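## Task

Get the bolts and the single battery into the steel pan and keep every other object out of it. It only counts if they stay there without the robot supporting them, all objects settle shortly after you stop, and both grippers have released and pulled away.

## Robot and tools

Robot: two arms, left_arm and right_arm, each carrying a two-finger parallel gripper. The names do not refer to sides of a camera image. In the shared scene frame the origin lies on the table surface midway between the arms, +x points out across the table, +z points up, and left_arm sits on the +y side. Base positions: left_arm (+0.006, +0.248, 0) m, right_arm (+0.004, -0.300, 0) m, each yawed slightly inward. Joint ranges in rad, base to gripper: waist -2.618 to 3.054, shoulder 0 to 3.142, elbow 0 to 3.142, wrist pitch -1.571 to 1.571, wrist yaw -1.571 to 1.571, wrist roll -2.094 to 2.094.

Gripper axes: the fingers extend along the gripper's +z and close along its y. The reported end_effector_position is the point between the pads, roughly 1 cm short of the fingertips. A wrist camera mount near the hand also takes up space.

Command row (shared by execute_actions and move): 14 numbers, each in [-1, 1], always all 14 even if one arm stays still. The first 7 are left_arm, the next 7 right_arm: dx, dy, dz, rx, ry, rz, opening. dx..dz are a translation and rx..rz a single rotation vector, both expressed in that gripper's own axes (not the scene frame) and both offsets, not poses. Scale: 1.0 equals 0.6 m of translation or 180 degrees of rotation. Opening is absolute, not an offset: +1 fully open (0.094 m), -1 closed.

execute_actions(actions): a list of actions run in sequence; each action is a list of up to 15 rows, one row per 1/30 s step, and if fewer than 15 rows are given the last row repeats to fill the action. Every row in an action is an offset from the gripper's measured pose at the start of that action (for the first action in a call, the pose last reported in this scene), not from the previous row. An empty list simply returns state and images.

move(target, speed, blocking): target is one 14-number row as above, offsets from the pose shown in the most recent result. Each gripper follows a straight path there, all paths finishing together, lasting 0.5 to 10 s (cut off at 10 s). speed is the top path speed in m/s, 0.002 to 0.5, default 0.25; rotation is capped at twice that in rad/s. The opening is sent as the move begins. Paths ignore obstacles and the other arm; the hand may lag, drift, or exceed the speed, especially near full reach. Faster contacts and targets set deeper past a surface push harder. With blocking=false you get a result after 0.5 s while motion continues; poll with wait(0) and do not send other actions or moves until the end is reported (or call stop). The move line reports the ending (done, off_target, moving, held, fault), which limits acted, and each gripper's remaining distance. An ending naming one arm means the other finished fine. held means a safety check blocked that arm's final step; limits=paced means the sent pose was clipped; limits=held means some steps were blocked and the arm may then surge faster than speed.

wait(seconds): 0 to 10; lets time pass with each arm holding its last command; a running move continues. stop(): brakes a running move (needs braking room; fingers keep moving). zoom_image(camera, region): camera is cam_head_left or cam_head_right (both 504x504), region [x0, y0, x1, y1] in pixels from the top-left, at most 504 by 504. read_manual(section) only returns licence text. finished_scene(scene) ends the scene numbered 1 or 2 irreversibly and reports success; the next scene's task appears in its result.

Controller behaviour: each step the commanded pose is clipped to within 70 mm and 16 degrees of the measured pose; damped inverse kinematics then favours position over orientation. Large offsets may need several actions, and after an action the arm only continues to its last clipped pose. Arms typically finish a centimetre or more off, usually low, and repeated zero offsets let them sag; to hold an arm, first send the offset back to its desired pose, then zeros, raising the aim if it still droops. Hand target lines show where the controller is steering each gripper. A pose unreachable line means the clearance check altered or blocked that arm's command. Reported hand positions can be inaccurate at long reach.

Results: a state line per arm with position (m) and quat_wxyz, joint positions (last value is finger opening in m), joint torques (offset, scaled, noisy), grip_measured on the command scale (each gripper may read up to about 1 mm off), and images from both head cameras, with calibration given per camera. To hold something, command an opening about 0.03 under grip_measured; smaller margins grip more gently. Pads push roughly 50 to 62 N, less for parts under about 2 mm thick.

Avoid: dropping or slamming objects, hard pushes, knocking anything off the table, the arms colliding or pressing each other, and motors overheating from long loaded holds (MOTOR HOT at 75 °C, a 10 s stop at 90 °C, collapse at 100 °C; FAULT lines report stops). Held parts may occasionally be tugged and loose ones pushed by outside disturbances. Finish with objects resting in the container, grippers open and withdrawn.

Each tool is called after "Call:" as name(argument=value, ...) on one line, values as JSON.

## Session

Call:
execute_actions(actions=[])

Scene clock: 0.00 s.
left_arm: end_effector_position=(+0.4447, +0.5000, +0.2241) grip_measured=+1.000 end_effector_quat_wxyz=(-0.533, +0.797, -0.282, +0.043) | right_arm: end_effector_position=(+0.1124, +0.0918, +0.2169) grip_measured=+1.000 end_effector_quat_wxyz=(-0.180, +0.685, -0.705, +0.034)
Joint positions: left_arm=[ 0.189  1.803  1.431 -0.266 -0.768 -1.787  0.094] | right_arm=[ 1.5    1.896  1.989 -1.408  0.269 -0.161  0.094]
Joint velocities: left_arm=[ 0.002 -0.022  0.017 -0.095 -0.11  -0.022  0.   ] | right_arm=[ 0.007 -0.002 -0.002  0.022 -0.095 -0.007  0.   ]
Joint torques (N m, as the arm reports them, + toward a larger angle): no reading
Motor temperatures (°C, as the motors report them): left_arm=[27 25 28 26 27 26] | right_arm=[25 28 26 25 26 27]
Hand target (left_arm): +0.442, +0.500, +0.221; -0.529, +0.798, -0.287, +0.034
Hand target (right_arm): +0.113, +0.092, +0.222; -0.186, +0.683, -0.706, +0.030

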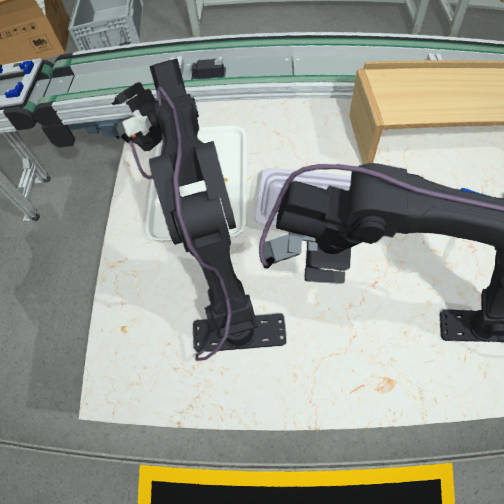

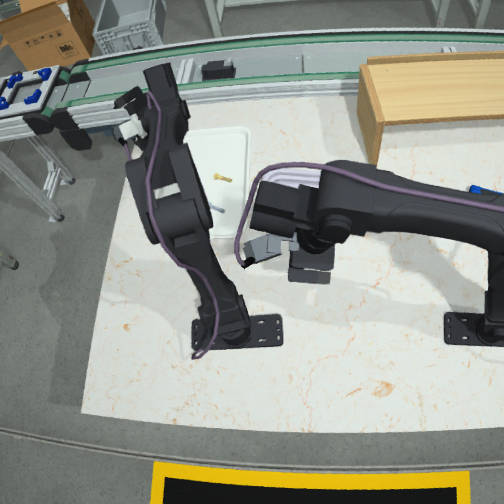

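Call:
move(target=[-0.605,0.163,-0.005,0,0,0,1,0.195,0.227,-0.115,0,0,0,1])

Scene clock: 10.70 s.
left_arm: end_effector_position=(+0.0963, +0.6511, +0.2232) grip_measured=+1.000 end_effector_quat_wxyz=(-0.536, +0.794, -0.283, +0.034) | right_arm: end_effector_position=(-0.0407, -0.0186, +0.2153) grip_measured=+1.000 end_effector_quat_wxyz=(-0.177, +0.688, -0.704, +0.027)
Joint positions: left_arm=[ 1.38   1.28   0.871 -0.045  0.269 -1.163  0.094] | right_arm=[ 2.026  1.547  1.586 -1.516  0.349  0.377  0.094]
Joint velocities: left_arm=[-0.012 -0.002 -0.012 -0.037  0.081  0.007  0.   ] | right_arm=[-0.007  0.022 -0.017 -0.022 -0.051 -0.037  0.   ]
Joint torques (N m, as the arm reports them, + toward a larger angle): left_arm=[ 0.48 -3.71  9.21  1.97  0.08  0.07] | right_arm=[ 0.51 -8.79  4.13  0.48  0.34  0.11]
Motor temperatures (°C, as the motors report them): left_arm=[27 26 29 27 27 26] | right_arm=[25 30 26 25 26 27]
Hand target (left_arm): +0.096, +0.654, +0.226; -0.534, +0.794, -0.287, +0.034
Hand target (right_arm): -0.037, -0.025, +0.218; -0.183, +0.685, -0.704, +0.030
Off the commanded pose (left_arm): 0.004 m, 1 deg.
Off the commanded pose (right_arm): 0.010 m, 1 deg.
move: done

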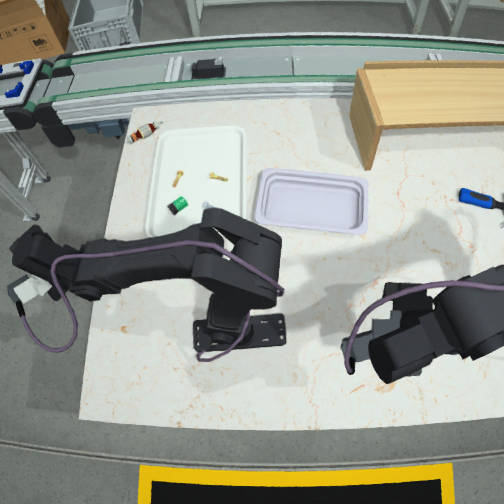

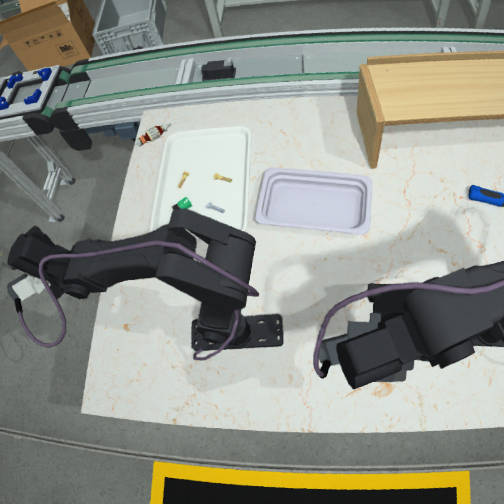

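Call:
move(target=[-0.2,0.16,0.093,0,0,0,1,0,0,0,0,0,0,1])

Call:
zoom_image(camera="cam_head_left", region=[120,110,270,260])

Call:
zoom_image(camera="cam_head_right", region=[120,110,270,260])

Scene clock: 14.90 s.
left_arm: end_effector_position=(-0.0239, +0.7246, +0.1360) grip_measured=+1.000 end_effector_quat_wxyz=(-0.529, +0.800, -0.279, +0.033) | right_arm: end_effector_position=(-0.0406, -0.0186, +0.2153) grip_measured=+1.000 end_effector_quat_wxyz=(-0.178, +0.687, -0.704, +0.027)
Joint positions: left_arm=[ 1.757  1.74   0.968  0.218  0.59  -0.965  0.094] | right_arm=[ 2.026  1.547  1.586 -1.516  0.349  0.378  0.094]
Joint velocities: left_arm=[-0.007 -0.017 -0.007 -0.022  0.022  0.022  0.   ] | right_arm=[-0.012 -0.007  0.007  0.037 -0.007 -0.007  0.   ]
Joint torques (N m, as the arm reports them, + toward a larger angle): left_arm=[ 0.25 -7.47  8.12  1.98  0.22  0.07] | right_arm=[ 0.03 -6.68  5.22  0.61  0.19  0.  ]
Motor temperatures (°C, as the motors report them): left_arm=[27 26 30 28 27 26] | right_arm=[25 30 26 25 26 27]
Hand target (left_arm): -0.025, +0.729, +0.140; -0.534, +0.795, -0.285, +0.031
Hand target (right_arm): -0.041, -0.019, +0.215; -0.178, +0.688, -0.704, +0.027
Off the commanded pose (left_arm): 0.012 m, 1 deg.
Off the commanded pose (right_arm): 0.000 m, 0 deg.
move: off_target (left_arm)

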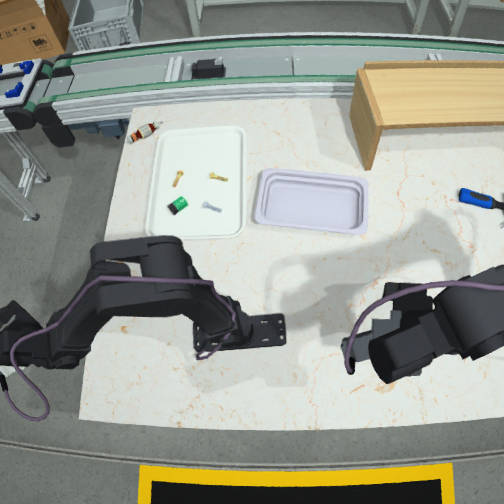

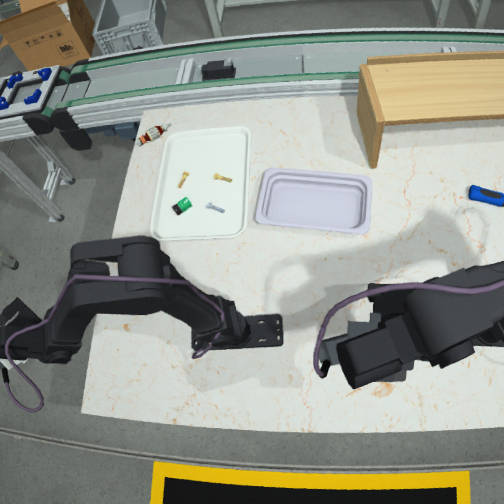

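Region (120, 110, 270, 260) of cam_head_left's 504x504 image, scaled by 3.360, with more detail than that image has.

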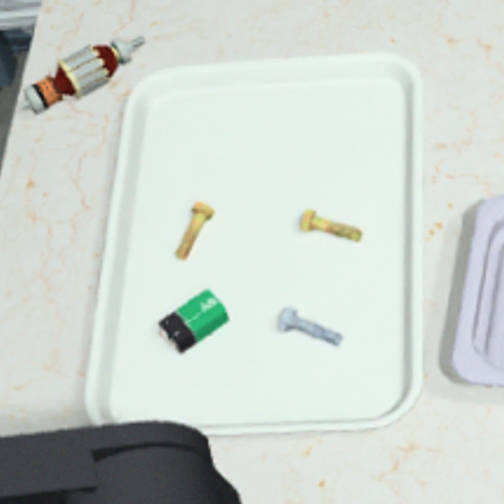

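Region (120, 110, 270, 260) of cam_head_right's 504x504 image, scaled by 3.360, with more detail than that image has.

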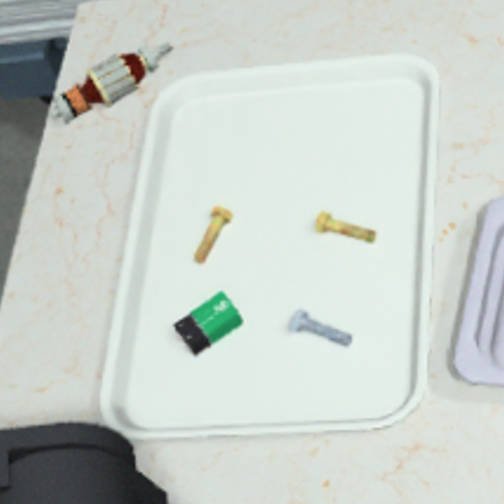

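Call:
move(target=[0.834,-0.018,-0.367,-0.224,0.308,0.378,0.0,0,0,0,0,0,0,1], speed=0.3)

Scene clock: 42.50 s.
left_arm: end_effector_position=(+0.3337, +0.3015, +0.1311) grip_measured=+0.003 end_effector_quat_wxyz=(+0.019, -0.529, +0.848, -0.014) | right_arm: end_effector_position=(-0.0406, -0.0186, +0.2153) grip_measured=+1.000 end_effector_quat_wxyz=(-0.178, +0.687, -0.704, +0.027)
Joint positions: left_arm=[ 0.082  1.755  1.519 -1.288  0.012 -0.95   0.047] | right_arm=[ 2.026  1.547  1.586 -1.516  0.349  0.378  0.094]
Joint velocities: left_arm=[ 0.007 -0.017  0.022 -0.022  0.007  0.022 -0.   ] | right_arm=[ 0.002  0.007 -0.017 -0.007  0.037  0.051  0.   ]
Joint torques (N m, as the arm reports them, + toward a larger angle): left_arm=[-0.16 -7.07  7.76  0.39  0.   -0.08] | right_arm=[ 0.03 -6.66  5.24  0.61  0.19  0.01]
Motor temperatures (°C, as the motors report them): left_arm=[27 27 31 30 27 26] | right_arm=[25 30 27 25 26 27]
Hand target (left_arm): +0.334, +0.300, +0.133; +0.014, -0.530, +0.848, -0.014
Hand target (right_arm): -0.041, -0.019, +0.215; -0.178, +0.687, -0.704, +0.027
Off the commanded pose (left_arm): 0.014 m, 3 deg.
Off the commanded pose (right_arm): 0.000 m, 0 deg.
move: off_target (left_arm)

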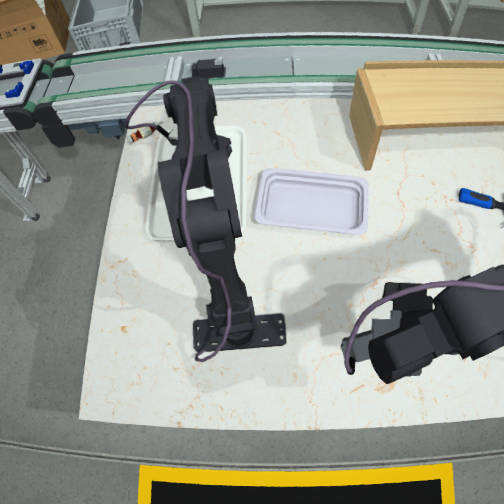

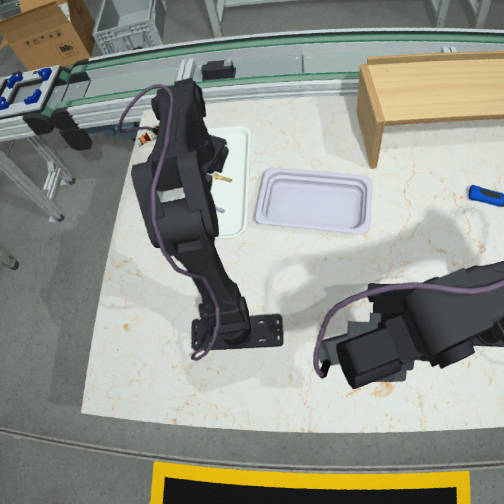

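Call:
move(target=[0.006,0.022,0.152,0,0,0,0.4,0,0,0,0,0,0,1], speed=0.15)

Call:
zoom_image(camera="cam_head_right", region=[120,110,270,260])

Scene clock: 47.80 s.
left_arm: end_effector_position=(+0.3271, +0.3004, +0.0467) grip_measured=+0.397 end_effector_quat_wxyz=(+0.026, -0.528, +0.849, -0.017) | right_arm: end_effector_position=(-0.0406, -0.0186, +0.2153) grip_measured=+1.000 end_effector_quat_wxyz=(-0.178, +0.687, -0.704, +0.027)
Joint positions: left_arm=[ 0.082  1.769  1.194 -0.934  0.012 -0.947  0.066] | right_arm=[ 2.026  1.547  1.586 -1.516  0.349  0.378  0.094]
Joint velocities: left_arm=[-0.022 -0.012  0.002  0.007  0.007 -0.007 -0.   ] | right_arm=[-0.007 -0.017  0.012 -0.022 -0.037 -0.037  0.   ]
Joint torques (N m, as the arm reports them, + toward a larger angle): left_arm=[ 0.74 -6.94  4.64  0.75 -0.03  0.03] | right_arm=[ 0.03 -6.67  5.23  0.6   0.19  0.01]
Motor temperatures (°C, as the motors report them): left_arm=[27 27 31 29 27 26] | right_arm=[25 30 27 25 26 27]
Hand target (left_arm): +0.323, +0.303, +0.039; +0.019, -0.529, +0.848, -0.014
Hand target (right_arm): -0.041, -0.019, +0.215; -0.178, +0.687, -0.704, +0.027
Off the commanded pose (left_arm): 0.008 m, 1 deg.
Off the commanded pose (right_arm): 0.000 m, 0 deg.
move: done

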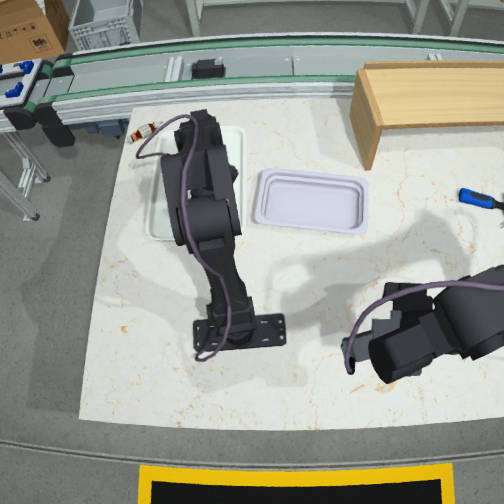

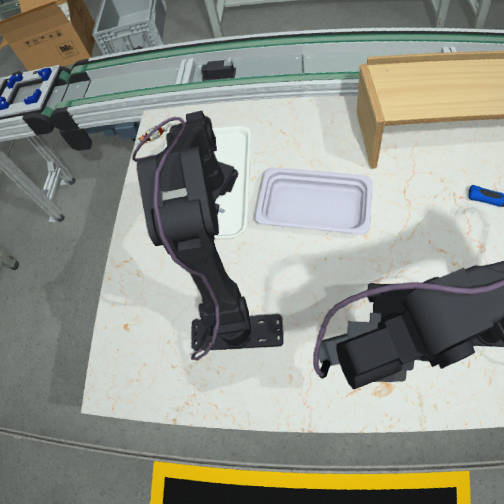

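Region (120, 110, 270, 260) of cam_head_right's 504x504 image, scaled by 3.360, with more detail than that image has.

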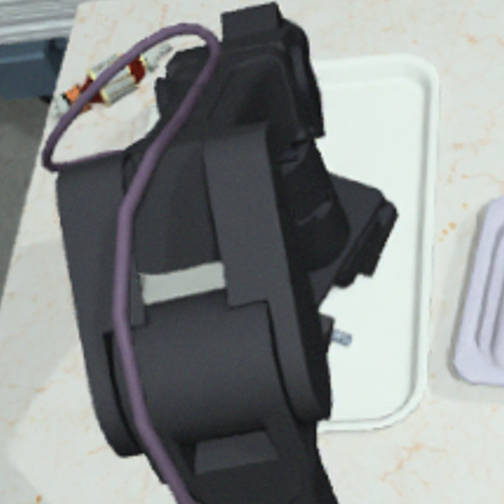

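Call:
move(target=[0,0.004,0.06,0,0,0,0.4,0,0,0,0,0,0,1], speed=0.06)

Call:
move(target=[0,0,0,0,0,0,-1,0,0,0,0,0,0,1])

Call:
zoom_image(camera="cam_head_right", region=[120,110,270,260])

Scene clock: 51.87 s.
left_arm: end_effector_position=(+0.3313, +0.3011, +0.0184) grip_measured=+0.397 end_effector_quat_wxyz=(+0.035, -0.528, +0.849, -0.021) | right_arm: end_effector_position=(-0.0406, -0.0186, +0.2153) grip_measured=+1.000 end_effector_quat_wxyz=(-0.178, +0.687, -0.704, +0.027)
Joint positions: left_arm=[ 0.082  1.809  1.122 -0.803  0.012 -0.947  0.066] | right_arm=[ 2.026  1.547  1.586 -1.516  0.349  0.378  0.094]
Joint velocities: left_arm=[-0.022 -0.002  0.002 -0.051  0.007 -0.037  0.001] | right_arm=[-0.017 -0.012 -0.007  0.081 -0.051 -0.051  0.   ]
Joint torques (N m, as the arm reports them, + toward a larger angle): left_arm=[ 0.23 -7.01  4.32  0.76 -0.03 -0.01] | right_arm=[ 0.01 -6.69  5.24  0.6   0.2   0.01]
Motor temperatures (°C, as the motors report them): left_arm=[27 27 31 29 27 26] | right_arm=[25 30 27 25 26 27]
Hand target (left_arm): +0.327, +0.301, +0.011; +0.026, -0.528, +0.849, -0.017
Hand target (right_arm): -0.041, -0.019, +0.215; -0.178, +0.687, -0.704, +0.027
Off the commanded pose (left_arm): 0.009 m, 1 deg.
Off the commanded pose (right_arm): 0.000 m, 0 deg.
move: done

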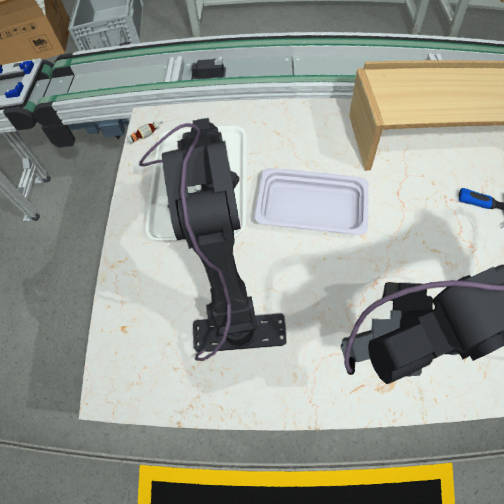

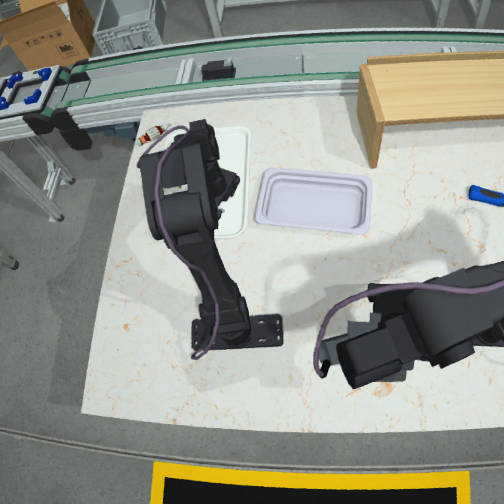

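Scene clock: 52.37 s.
left_arm: end_effector_position=(+0.3314, +0.3009, +0.0184) grip_measured=-0.880 end_effector_quat_wxyz=(+0.035, -0.528, +0.849, -0.021) | right_arm: end_effector_position=(-0.0406, -0.0186, +0.2153) grip_measured=+1.000 end_effector_quat_wxyz=(-0.178, +0.687, -0.704, +0.027)
Joint positions: left_arm=[ 0.082  1.809  1.122 -0.803  0.013 -0.947  0.006] | right_arm=[ 2.026  1.547  1.586 -1.516  0.349  0.378  0.094]
Joint velocities: left_arm=[-0.002  0.017 -0.007  0.037  0.051 -0.022  0.001] | right_arm=[ 0.002  0.007 -0.002 -0.051  0.007 -0.051  0.   ]
Joint torques (N m, as the arm reports them, + toward a larger angle): left_arm=[ 0.04 -8.    5.67  0.66 -0.05 -0.03] | right_arm=[ 0.04 -6.68  5.21  0.61  0.19  0.01]
Motor temperatures (°C, as the motors report them): left_arm=[27 27 31 29 27 26] | right_arm=[25 30 27 25 26 27]
Hand target (left_arm): +0.331, +0.301, +0.018; +0.035, -0.528, +0.848, -0.021
Hand target (right_arm): -0.041, -0.019, +0.215; -0.178, +0.687, -0.704, +0.027
Off the commanded pose (left_arm): 0.000 m, 0 deg.
Off the commanded pose (right_arm): 0.000 m, 0 deg.
move: done

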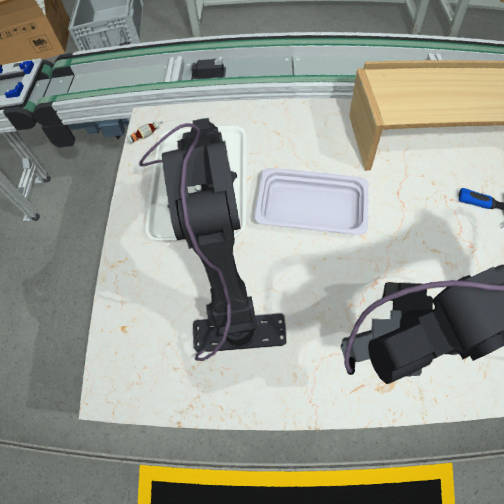

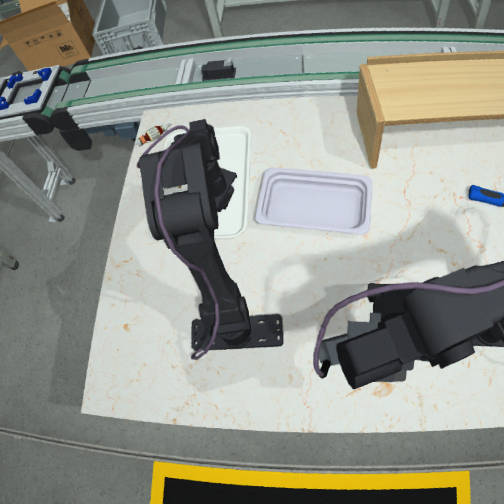

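Region (120, 110, 270, 260) of cam_head_right's 504x504 image, scaled by 3.360, with more detail than that image has.

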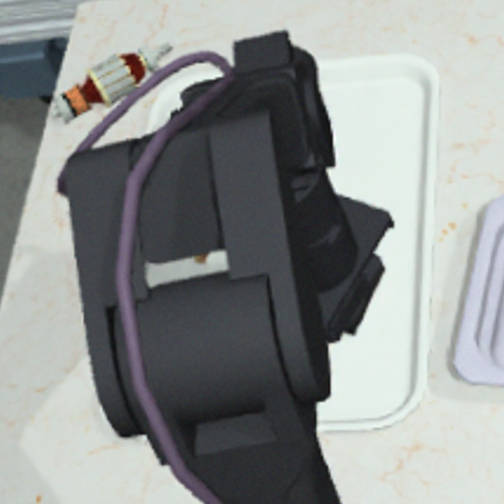

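Call:
move(target=[0,0,-0.16,0,0,0,-1,0,0,0,0,0,0,1])

Call:
move(target=[0.45,-0.22,0,0,0,0.35,-1,0,0,0,0,0,0,1], speed=0.35)

Call:
zoom_image(camera="cam_head_left", region=[140,100,400,260])

Scene clock: 58.13 s.
left_arm: end_effector_position=(+0.3264, +0.3001, +0.1115) grip_measured=-0.880 end_effector_quat_wxyz=(+0.038, -0.527, +0.849, -0.023) | right_arm: end_effector_position=(-0.0406, -0.0186, +0.2153) grip_measured=+1.000 end_effector_quat_wxyz=(-0.178, +0.687, -0.704, +0.027)
Joint positions: left_arm=[ 0.082  1.69   1.364 -1.156  0.013 -0.947  0.006] | right_arm=[ 2.026  1.547  1.586 -1.516  0.349  0.378  0.094]
Joint velocities: left_arm=[ 0.012  0.012  0.002 -0.037  0.051 -0.007  0.   ] | right_arm=[-0.007 -0.012 -0.017  0.007  0.007 -0.007  0.   ]
Joint torques (N m, as the arm reports them, + toward a larger angle): left_arm=[ 0.58 -7.32  7.2   0.47 -0.03  0.03] | right_arm=[ 0.01 -6.68  5.23  0.61  0.18  0.01]
Motor temperatures (°C, as the motors report them): left_arm=[27 27 31 28 27 26] | right_arm=[25 30 27 25 26 27]
Hand target (left_arm): +0.325, +0.302, +0.115; +0.035, -0.528, +0.849, -0.021
Hand target (right_arm): -0.041, -0.019, +0.215; -0.178, +0.687, -0.704, +0.027
Off the commanded pose (left_arm): 0.004 m, 0 deg.
Off the commanded pose (right_arm): 0.000 m, 0 deg.
move: done

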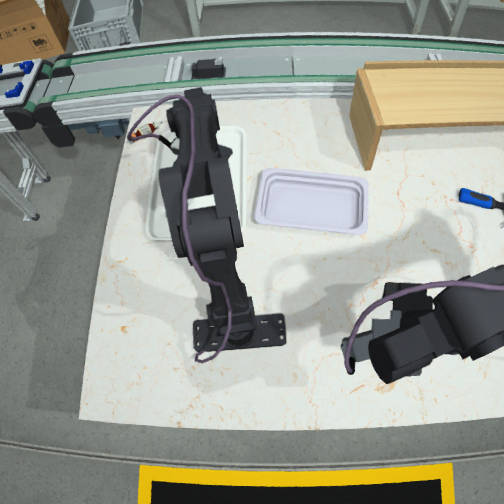

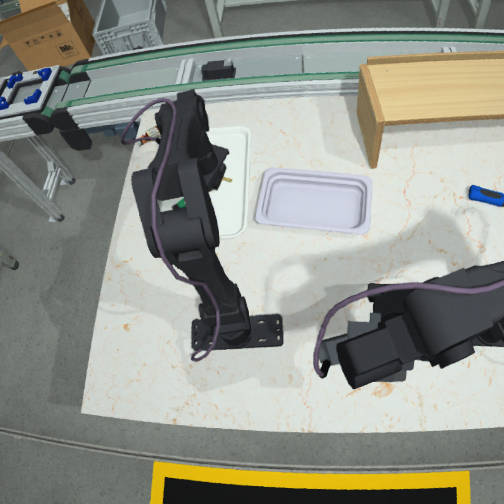

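Scene clock: 60.37 s.
left_arm: end_effector_position=(+0.3264, -0.0072, +0.1131) grip_measured=-0.879 end_effector_quat_wxyz=(+0.047, -0.009, +0.999, -0.015) | right_arm: end_effector_position=(-0.0406, -0.0186, +0.2153) grip_measured=+1.000 end_effector_quat_wxyz=(-0.178, +0.687, -0.704, +0.027)
Joint positions: left_arm=[-0.775  2.02   1.795 -1.254 -0.038 -0.708  0.006] | right_arm=[ 2.026  1.547  1.586 -1.516  0.349  0.378  0.094]
Joint velocities: left_arm=[ 0.012 -0.002 -0.002 -0.066 -0.007 -0.022 -0.001] | right_arm=[-0.002  0.012 -0.007 -0.007  0.007 -0.022  0.   ]
Joint torques (N m, as the arm reports them, + toward a larger angle): left_arm=[ 0.06 -9.38  7.91  0.48 -0.18  0.05] | right_arm=[ 0.03 -6.66  5.21  0.61  0.2   0.  ]
Motor temperatures (°C, as the motors report them): left_arm=[27 27 31 28 27 26] | right_arm=[25 30 27 25 26 27]
Hand target (left_arm): +0.328, -0.006, +0.114; +0.046, -0.006, +0.999, -0.008
Hand target (right_arm): -0.041, -0.019, +0.215; -0.178, +0.687, -0.704, +0.027
Off the commanded pose (left_arm): 0.007 m, 2 deg.
Off the commanded pose (right_arm): 0.000 m, 0 deg.
move: done

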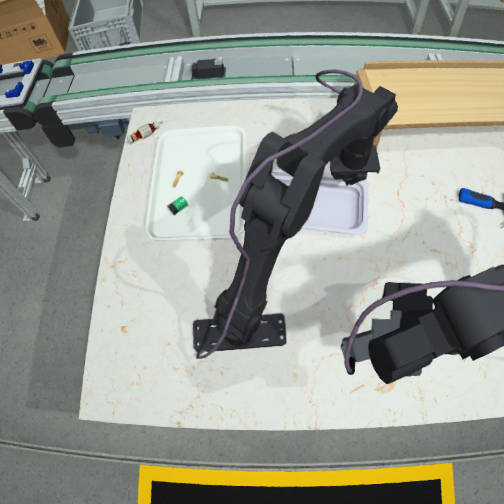

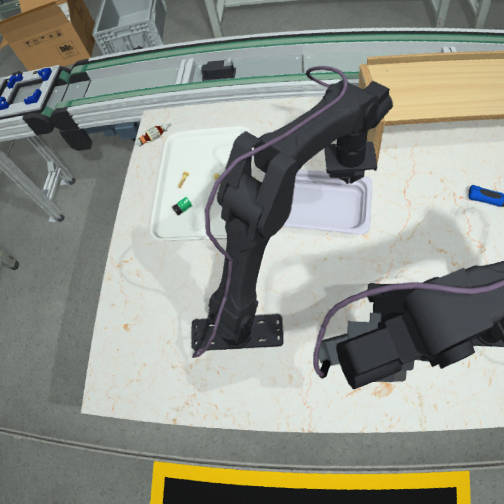

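Region (140, 100, 400, 260) of cam_head_left's 504x504 image, scaled by 1.938, with more detail than that image has; it fills the top 310 rows of this view, and the rest is white.

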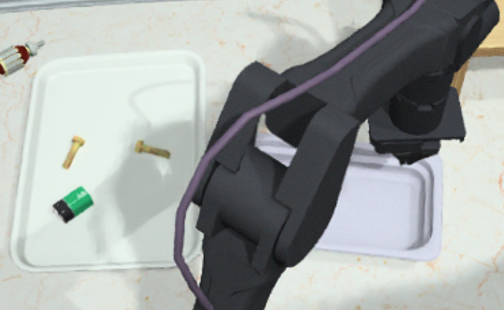

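Call:
move(target=[0.03,0.045,0.135,0,0.03,0,-1,0,0,0,0,0,0,1], speed=0.15)

Call:
zoom_image(camera="cam_head_right", region=[240,110,400,260])

Scene clock: 64.70 s.
left_arm: end_effector_position=(+0.3146, +0.0139, +0.0370) grip_measured=-0.879 end_effector_quat_wxyz=(+0.006, -0.007, +1.000, -0.017) | right_arm: end_effector_position=(-0.0406, -0.0186, +0.2153) grip_measured=+1.000 end_effector_quat_wxyz=(-0.178, +0.687, -0.704, +0.027)
Joint positions: left_arm=[-0.725  2.031  1.511 -1.019  0.02  -0.656  0.006] | right_arm=[ 2.026  1.547  1.586 -1.516  0.349  0.378  0.094]
Joint velocities: left_arm=[ 0.007 -0.002  0.007 -0.022 -0.007 -0.007 -0.   ] | right_arm=[-0.002 -0.007  0.002 -0.081  0.007  0.007  0.   ]
Joint torques (N m, as the arm reports them, + toward a larger angle): left_arm=[ 0.73 -9.57  4.72  0.68  0.    0.03] | right_arm=[ 0.02 -6.67  5.25  0.61  0.19  0.  ]
Motor temperatures (°C, as the motors report them): left_arm=[27 28 31 28 27 26] | right_arm=[25 30 27 25 26 27]
Hand target (left_arm): +0.314, +0.017, +0.030; +0.001, -0.008, +1.000, -0.016
Hand target (right_arm): -0.041, -0.019, +0.215; -0.178, +0.687, -0.704, +0.027
Off the commanded pose (left_arm): 0.008 m, 1 deg.
Off the commanded pose (right_arm): 0.000 m, 0 deg.
move: done

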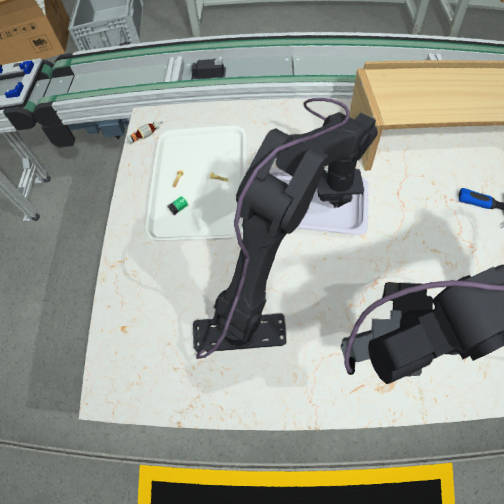

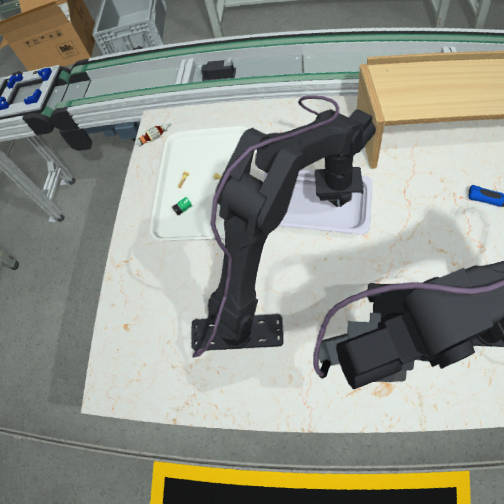

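Region (240, 110, 400, 260) of cam_head_right's 504x504 image, scaled by 3.150, with more detail than that image has; it fills the top 472 rows of this view, and the rest is white.

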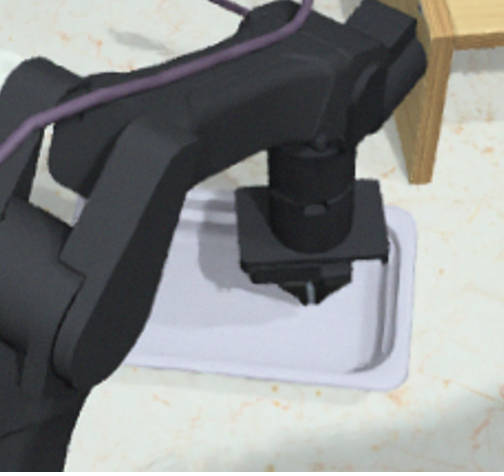

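Call:
move(target=[0,0,0.032,0,0,0,-1,0,0,0,0,0,0,1], speed=0.06)

Call:
move(target=[0,0,0,0,0,0,-0.3,0,0,0,0,0,0,1])

Call:
move(target=[0,0,-0.14,0,0,0,-0.3,0,0,0,0,0,0,1])

Scene clock: 68.03 s.
left_arm: end_effector_position=(+0.3175, +0.0116, +0.0268) grip_measured=-0.879 end_effector_quat_wxyz=(+0.013, -0.007, +1.000, -0.023) | right_arm: end_effector_position=(-0.0406, -0.0186, +0.2153) grip_measured=+1.000 end_effector_quat_wxyz=(-0.178, +0.687, -0.704, +0.027)
Joint positions: left_arm=[-0.725  2.042  1.483 -0.965  0.021 -0.656  0.006] | right_arm=[ 2.026  1.547  1.586 -1.516  0.349  0.378  0.094]
Joint velocities: left_arm=[ 0.007 -0.007  0.007 -0.022  0.037 -0.022 -0.001] | right_arm=[-0.007 -0.012 -0.002  0.007 -0.022  0.051  0.   ]
Joint torques (N m, as the arm reports them, + toward a larger angle): left_arm=[-0.04 -9.19  4.58  0.69 -0.03 -0.05] | right_arm=[ 0.03 -6.66  5.22  0.61  0.19  0.01]
Motor temperatures (°C, as the motors report them): left_arm=[27 28 31 28 27 26] | right_arm=[25 30 27 25 26 27]
Hand target (left_arm): +0.314, +0.013, +0.018; +0.006, -0.007, +1.000, -0.017
Hand target (right_arm): -0.041, -0.019, +0.215; -0.178, +0.687, -0.704, +0.027
Off the commanded pose (left_arm): 0.010 m, 1 deg.
Off the commanded pose (right_arm): 0.000 m, 0 deg.
move: done

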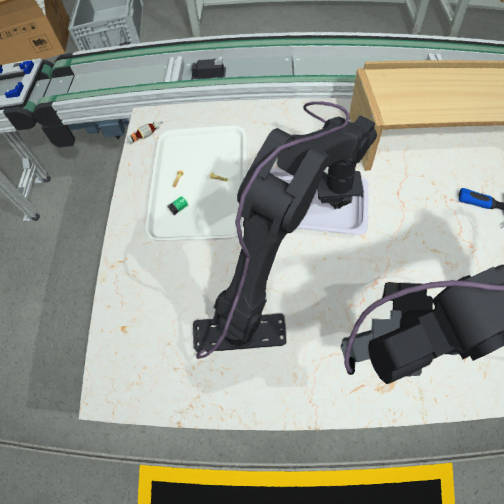

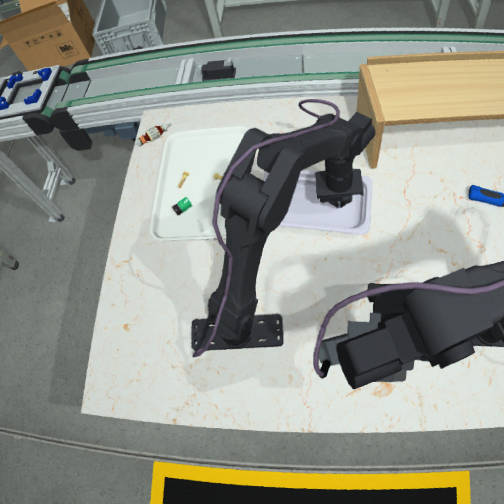

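Scene clock: 68.53 s.
left_arm: end_effector_position=(+0.3175, +0.0116, +0.0268) grip_measured=-0.303 end_effector_quat_wxyz=(+0.013, -0.007, +1.000, -0.023) | right_arm: end_effector_position=(-0.0406, -0.0186, +0.2153) grip_measured=+1.000 end_effector_quat_wxyz=(-0.178, +0.687, -0.704, +0.027)
Joint positions: left_arm=[-0.725  2.042  1.483 -0.965  0.021 -0.656  0.033] | right_arm=[ 2.026  1.547  1.586 -1.516  0.349  0.378  0.094]
Joint velocities: left_arm=[-0.012  0.012  0.007 -0.051 -0.022 -0.022 -0.   ] | right_arm=[-0.002 -0.007  0.007  0.007  0.022 -0.022  0.   ]
Joint torques (N m, as the arm reports them, + toward a larger angle): left_arm=[  0.08 -10.28   5.83   0.59  -0.03  -0.03] | right_arm=[-0.01 -6.67  5.22  0.6   0.18  0.01]
Motor temperatures (°C, as the motors report them): left_arm=[27 28 31 28 27 26] | right_arm=[25 30 27 25 26 27]
Hand target (left_arm): +0.317, +0.012, +0.027; +0.013, -0.007, +1.000, -0.022
Hand target (right_arm): -0.041, -0.019, +0.215; -0.178, +0.687, -0.704, +0.027
Off the commanded pose (left_arm): 0.000 m, 0 deg.
Off the commanded pose (right_arm): 0.000 m, 0 deg.
move: done

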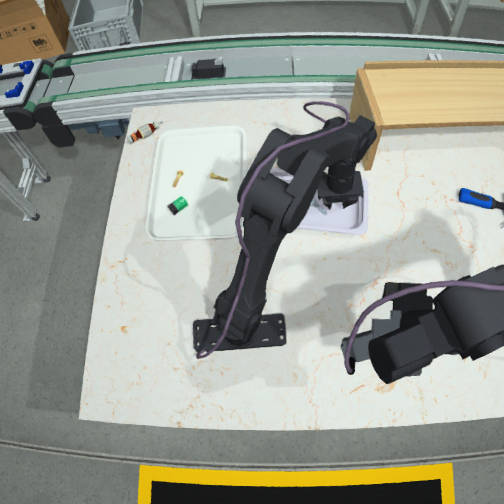

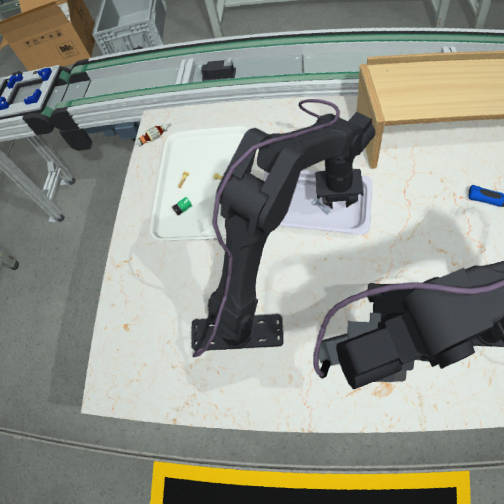

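Scene clock: 69.63 s.
left_arm: end_effector_position=(+0.3166, +0.0123, +0.1099) grip_measured=-0.303 end_effector_quat_wxyz=(+0.018, -0.006, +0.999, -0.027) | right_arm: end_effector_position=(-0.0406, -0.0186, +0.2153) grip_measured=+1.000 end_effector_quat_wxyz=(-0.178, +0.687, -0.704, +0.027)
Joint positions: left_arm=[-0.725  1.97   1.715 -1.254  0.021 -0.655  0.033] | right_arm=[ 2.026  1.547  1.586 -1.516  0.349  0.378  0.094]
Joint velocities: left_arm=[ 0.017  0.017 -0.002 -0.022 -0.022 -0.081 -0.001] | right_arm=[ 0.002  0.007 -0.007 -0.037  0.022 -0.081  0.   ]
Joint torques (N m, as the arm reports them, + toward a larger angle): left_arm=[ 0.59 -9.42  7.01  0.43 -0.03  0.03] | right_arm=[ 0.03 -6.68  5.22  0.61  0.19  0.  ]
Motor temperatures (°C, as the motors report them): left_arm=[27 28 31 28 27 26] | right_arm=[25 30 27 25 26 27]
Hand target (left_arm): +0.317, +0.015, +0.111; +0.013, -0.007, +1.000, -0.023
Hand target (right_arm): -0.041, -0.019, +0.215; -0.178, +0.687, -0.704, +0.027
Off the commanded pose (left_arm): 0.003 m, 1 deg.
Off the commanded pose (right_arm): 0.000 m, 0 deg.
move: done

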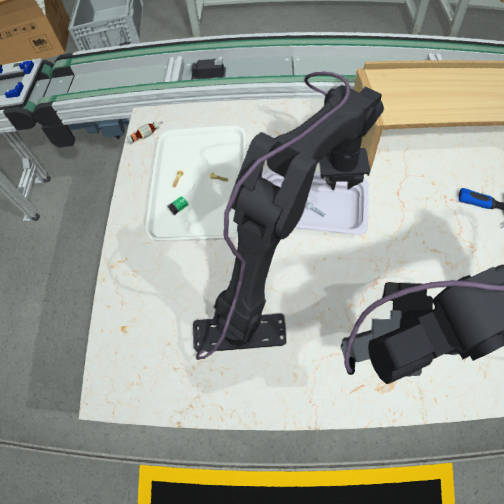

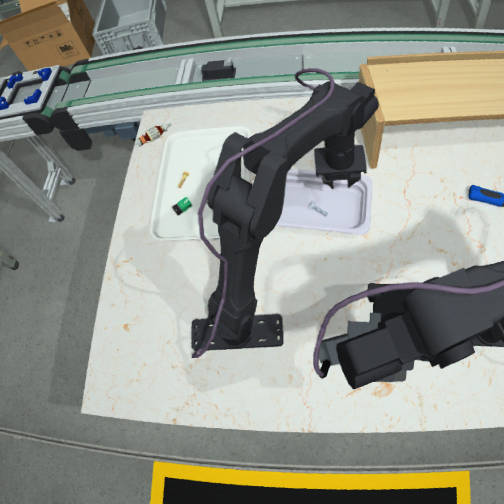

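Call:
move(target=[-0.16,0.497,0.028,-0.022,0,-0.379,0.4,0,0,0,0,0,0,1], speed=0.35)

Scene clock: 78.37 s.
left_arm: end_effector_position=(+0.4057, +0.3171, +0.0797) grip_measured=+0.397 end_effector_quat_wxyz=(+0.009, -0.563, +0.826, +0.003) | right_arm: end_effector_position=(-0.0406, -0.0186, +0.2153) grip_measured=+1.000 end_effector_quat_wxyz=(-0.178, +0.687, -0.704, +0.027)
Joint positions: left_arm=[ 0.08   2.09   1.771 -1.239 -0.012 -1.033  0.066] | right_arm=[ 2.026  1.547  1.586 -1.516  0.349  0.378  0.094]
Joint velocities: left_arm=[-0.022  0.007  0.007 -0.007 -0.066 -0.007 -0.001] | right_arm=[ 0.002  0.002 -0.007 -0.007 -0.007  0.037  0.   ]
Joint torques (N m, as the arm reports them, + toward a larger angle): left_arm=[ 0.03 -9.69  7.7   0.34 -0.1  -0.09] | right_arm=[ 0.01 -6.69  5.23  0.61  0.2   0.  ]
Motor temperatures (°C, as the motors report them): left_arm=[27 29 31 28 27 26] | right_arm=[25 30 27 25 26 27]
Hand target (left_arm): +0.406, +0.317, +0.079; +0.003, -0.566, +0.824, +0.008
Hand target (right_arm): -0.041, -0.019, +0.215; -0.178, +0.687, -0.704, +0.027
Off the commanded pose (left_arm): 0.008 m, 1 deg.
Off the commanded pose (right_arm): 0.000 m, 0 deg.
move: done

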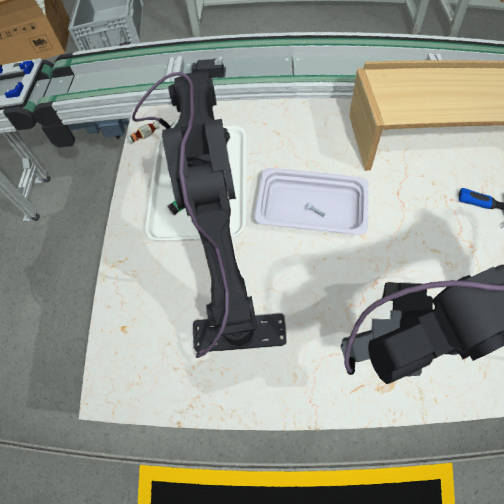

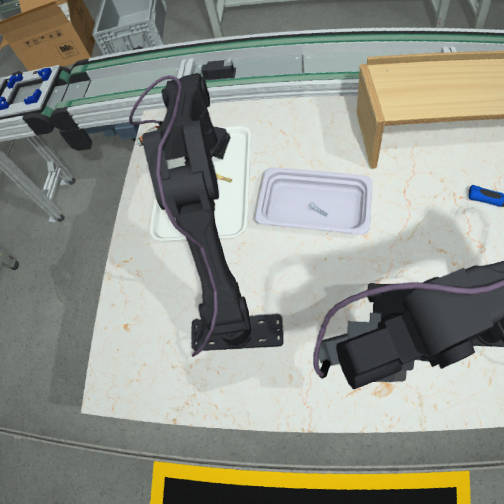

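Call:
move(target=[0.02,-0.008,0.118,0,0,0,0.4,0,0,0,0,0,0,1], speed=0.08)

Call:
move(target=[0,0,0,0,0,0,-1,0,0,0,0,0,0,1])

Call:
zoom_image(camera="cam_head_right", region=[120,110,270,260])

Scene clock: 82.57 s.
left_arm: end_effector_position=(+0.4086, +0.3087, +0.0170) grip_measured=+0.397 end_effector_quat_wxyz=(+0.016, -0.565, +0.825, -0.001) | right_arm: end_effector_position=(-0.0406, -0.0186, +0.2153) grip_measured=+1.000 end_effector_quat_wxyz=(-0.178, +0.687, -0.704, +0.027)
Joint positions: left_arm=[ 0.059  2.13   1.579 -0.992 -0.012 -1.059  0.066] | right_arm=[ 2.026  1.547  1.586 -1.516  0.349  0.378  0.094]
Joint velocities: left_arm=[ 0.007 -0.007 -0.017  0.007  0.022  0.022 -0.   ] | right_arm=[-0.007 -0.002 -0.002 -0.051 -0.037 -0.007  0.   ]
Joint torques (N m, as the arm reports them, + toward a larger angle): left_arm=[ -0.72 -10.13   4.6    0.67  -0.05  -0.09] | right_arm=[ 0.03 -6.71  5.22  0.61  0.19  0.01]
Motor temperatures (°C, as the motors report them): left_arm=[27 29 31 27 27 26] | right_arm=[25 30 27 25 26 27]
Hand target (left_arm): +0.406, +0.304, +0.009; +0.009, -0.563, +0.826, +0.002
Hand target (right_arm): -0.041, -0.019, +0.215; -0.178, +0.687, -0.704, +0.027
Off the commanded pose (left_arm): 0.009 m, 1 deg.
Off the commanded pose (right_arm): 0.000 m, 0 deg.
move: done

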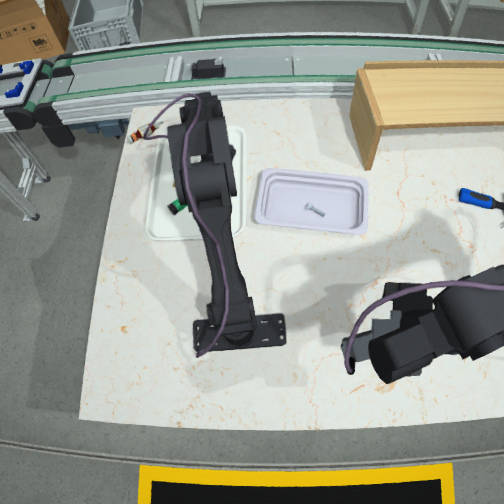

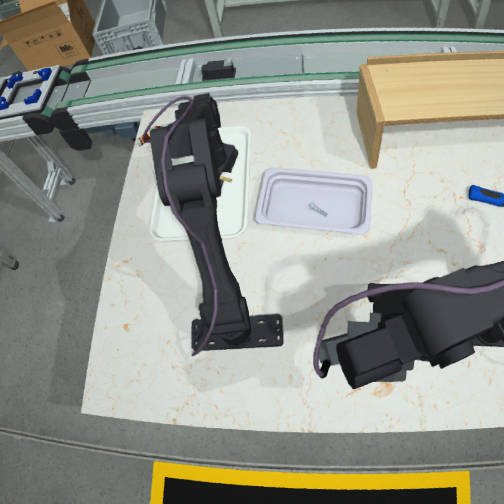

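Scene clock: 83.07 s.
left_arm: end_effector_position=(+0.4086, +0.3087, +0.0170) grip_measured=-0.853 end_effector_quat_wxyz=(+0.015, -0.565, +0.825, -0.001) | right_arm: end_effector_position=(-0.0406, -0.0186, +0.2153) grip_measured=+1.000 end_effector_quat_wxyz=(-0.178, +0.687, -0.704, +0.027)
Joint positions: left_arm=[ 0.059  2.13   1.579 -0.992 -0.012 -1.059  0.007] | right_arm=[ 2.026  1.547  1.586 -1.516  0.349  0.378  0.094]
Joint velocities: left_arm=[-0.012 -0.032  0.002 -0.007  0.022  0.037  0.001] | right_arm=[-0.012 -0.022  0.007  0.051  0.037 -0.022  0.   ]
Joint torques (N m, as the arm reports them, + toward a larger angle): left_arm=[  0.14 -11.01   5.82   0.55  -0.05  -0.03] | right_arm=[ 0.   -6.68  5.25  0.61  0.18  0.  ]
Motor temperatures (°C, as the motors report them): left_arm=[27 29 31 27 27 26] | right_arm=[25 30 27 25 26 27]
Hand target (left_arm): +0.409, +0.309, +0.017; +0.015, -0.565, +0.825, -0.001
Hand target (right_arm): -0.041, -0.019, +0.215; -0.178, +0.687, -0.704, +0.027
Off the commanded pose (left_arm): 0.000 m, 0 deg.
Off the commanded pose (right_arm): 0.000 m, 0 deg.
move: done

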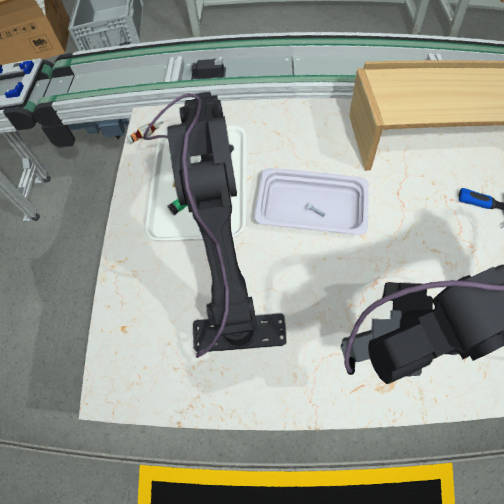

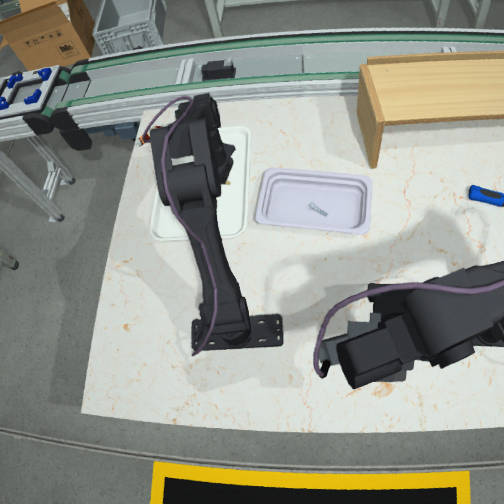

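Region (120, 110, 270, 260) of cam_head_right's 504x504 image, scaled by 3.360, with more detail than that image has.

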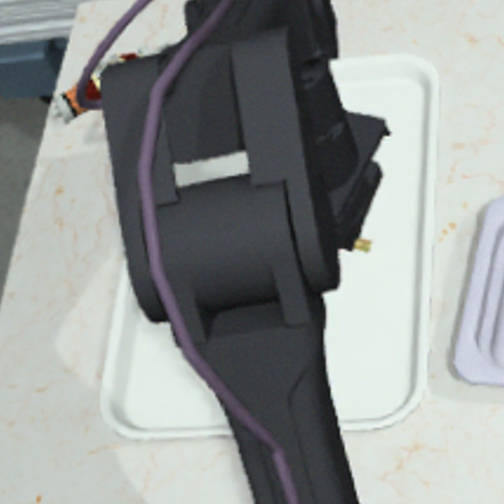

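Call:
move(target=[0,0,-0.14,0,0,0,-1,0,0,0,0,0,0,1])

Call:
move(target=[0.5,-0.047,-0.015,0,0,0.38,-1,0,0,0,0,0,0,1], speed=0.35)

Scene clock: 86.57 s.
left_arm: end_effector_position=(+0.4091, +0.3087, +0.1001) grip_measured=-0.853 end_effector_quat_wxyz=(+0.021, -0.565, +0.825, -0.004) | right_arm: end_effector_position=(-0.0406, -0.0186, +0.2153) grip_measured=+1.000 end_effector_quat_wxyz=(-0.178, +0.687, -0.704, +0.027)
Joint positions: left_arm=[ 0.059  2.065  1.813 -1.278 -0.012 -1.059  0.007] | right_arm=[ 2.026  1.547  1.586 -1.516  0.349  0.378  0.094]
Joint velocities: left_arm=[-0.027 -0.002 -0.002 -0.037 -0.007 -0.022 -0.001] | right_arm=[ 0.002 -0.007 -0.007  0.022 -0.037 -0.037  0.   ]
Joint torques (N m, as the arm reports them, + toward a larger angle): left_arm=[  0.03 -10.24   7.14   0.38  -0.05  -0.04] | right_arm=[ 0.   -6.66  5.21  0.61  0.19  0.  ]
Motor temperatures (°C, as the motors report them): left_arm=[27 29 31 27 27 26] | right_arm=[25 30 27 25 26 27]
Hand target (left_arm): +0.407, +0.308, +0.101; +0.016, -0.565, +0.825, -0.001
Hand target (right_arm): -0.041, -0.019, +0.215; -0.178, +0.687, -0.704, +0.027
Off the commanded pose (left_arm): 0.003 m, 1 deg.
Off the commanded pose (right_arm): 0.000 m, 0 deg.
move: done

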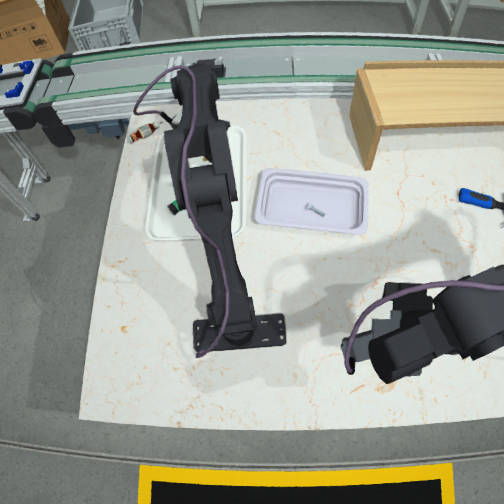

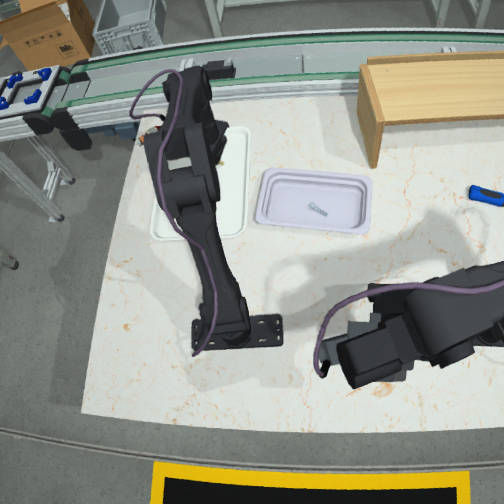

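Scene clock: 88.80 s.
left_arm: end_effector_position=(+0.3288, +0.0111, +0.1051) grip_measured=-0.854 end_effector_quat_wxyz=(+0.024, -0.007, +1.000, -0.006) | right_arm: end_effector_position=(-0.0406, -0.0186, +0.2153) grip_measured=+1.000 end_effector_quat_wxyz=(-0.178, +0.687, -0.704, +0.027)
Joint positions: left_arm=[-0.727  2.029  1.781 -1.276 -0.019 -0.658  0.007] | right_arm=[ 2.026  1.547  1.586 -1.516  0.349  0.378  0.094]
Joint velocities: left_arm=[-0.017 -0.012 -0.017  0.022 -0.022 -0.037  0.   ] | right_arm=[-0.002 -0.017  0.002  0.037 -0.051 -0.051  0.   ]
Joint torques (N m, as the arm reports them, + toward a larger angle): left_arm=[ 0.16 -9.36  7.91  0.4  -0.12  0.02] | right_arm=[ 0.04 -6.65  5.21  0.6   0.18  0.  ]
Motor temperatures (°C, as the motors report them): left_arm=[27 29 31 27 27 26] | right_arm=[25 30 27 25 26 27]
Hand target (left_arm): +0.330, +0.012, +0.106; +0.021, -0.004, +1.000, +0.000
Hand target (right_arm): -0.041, -0.019, +0.215; -0.178, +0.687, -0.704, +0.027
Off the commanded pose (left_arm): 0.009 m, 2 deg.
Off the commanded pose (right_arm): 0.000 m, 0 deg.
move: done

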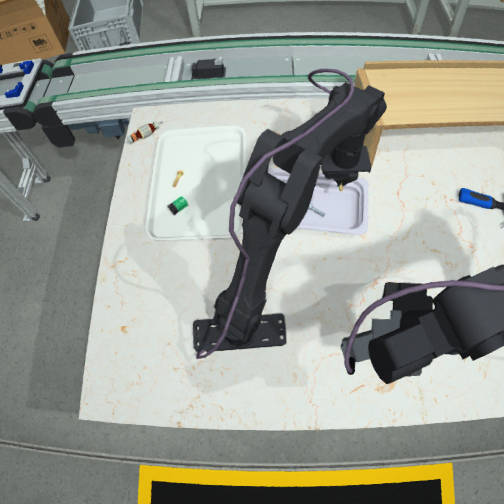

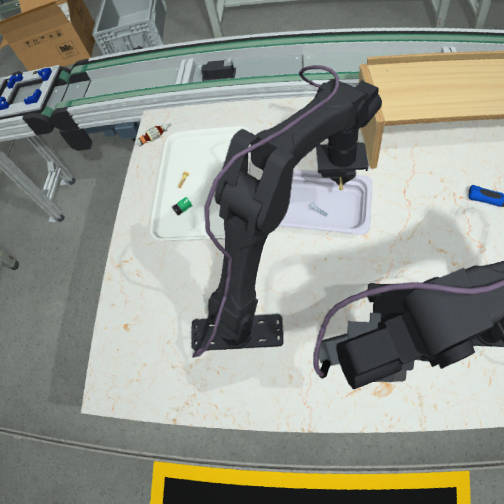

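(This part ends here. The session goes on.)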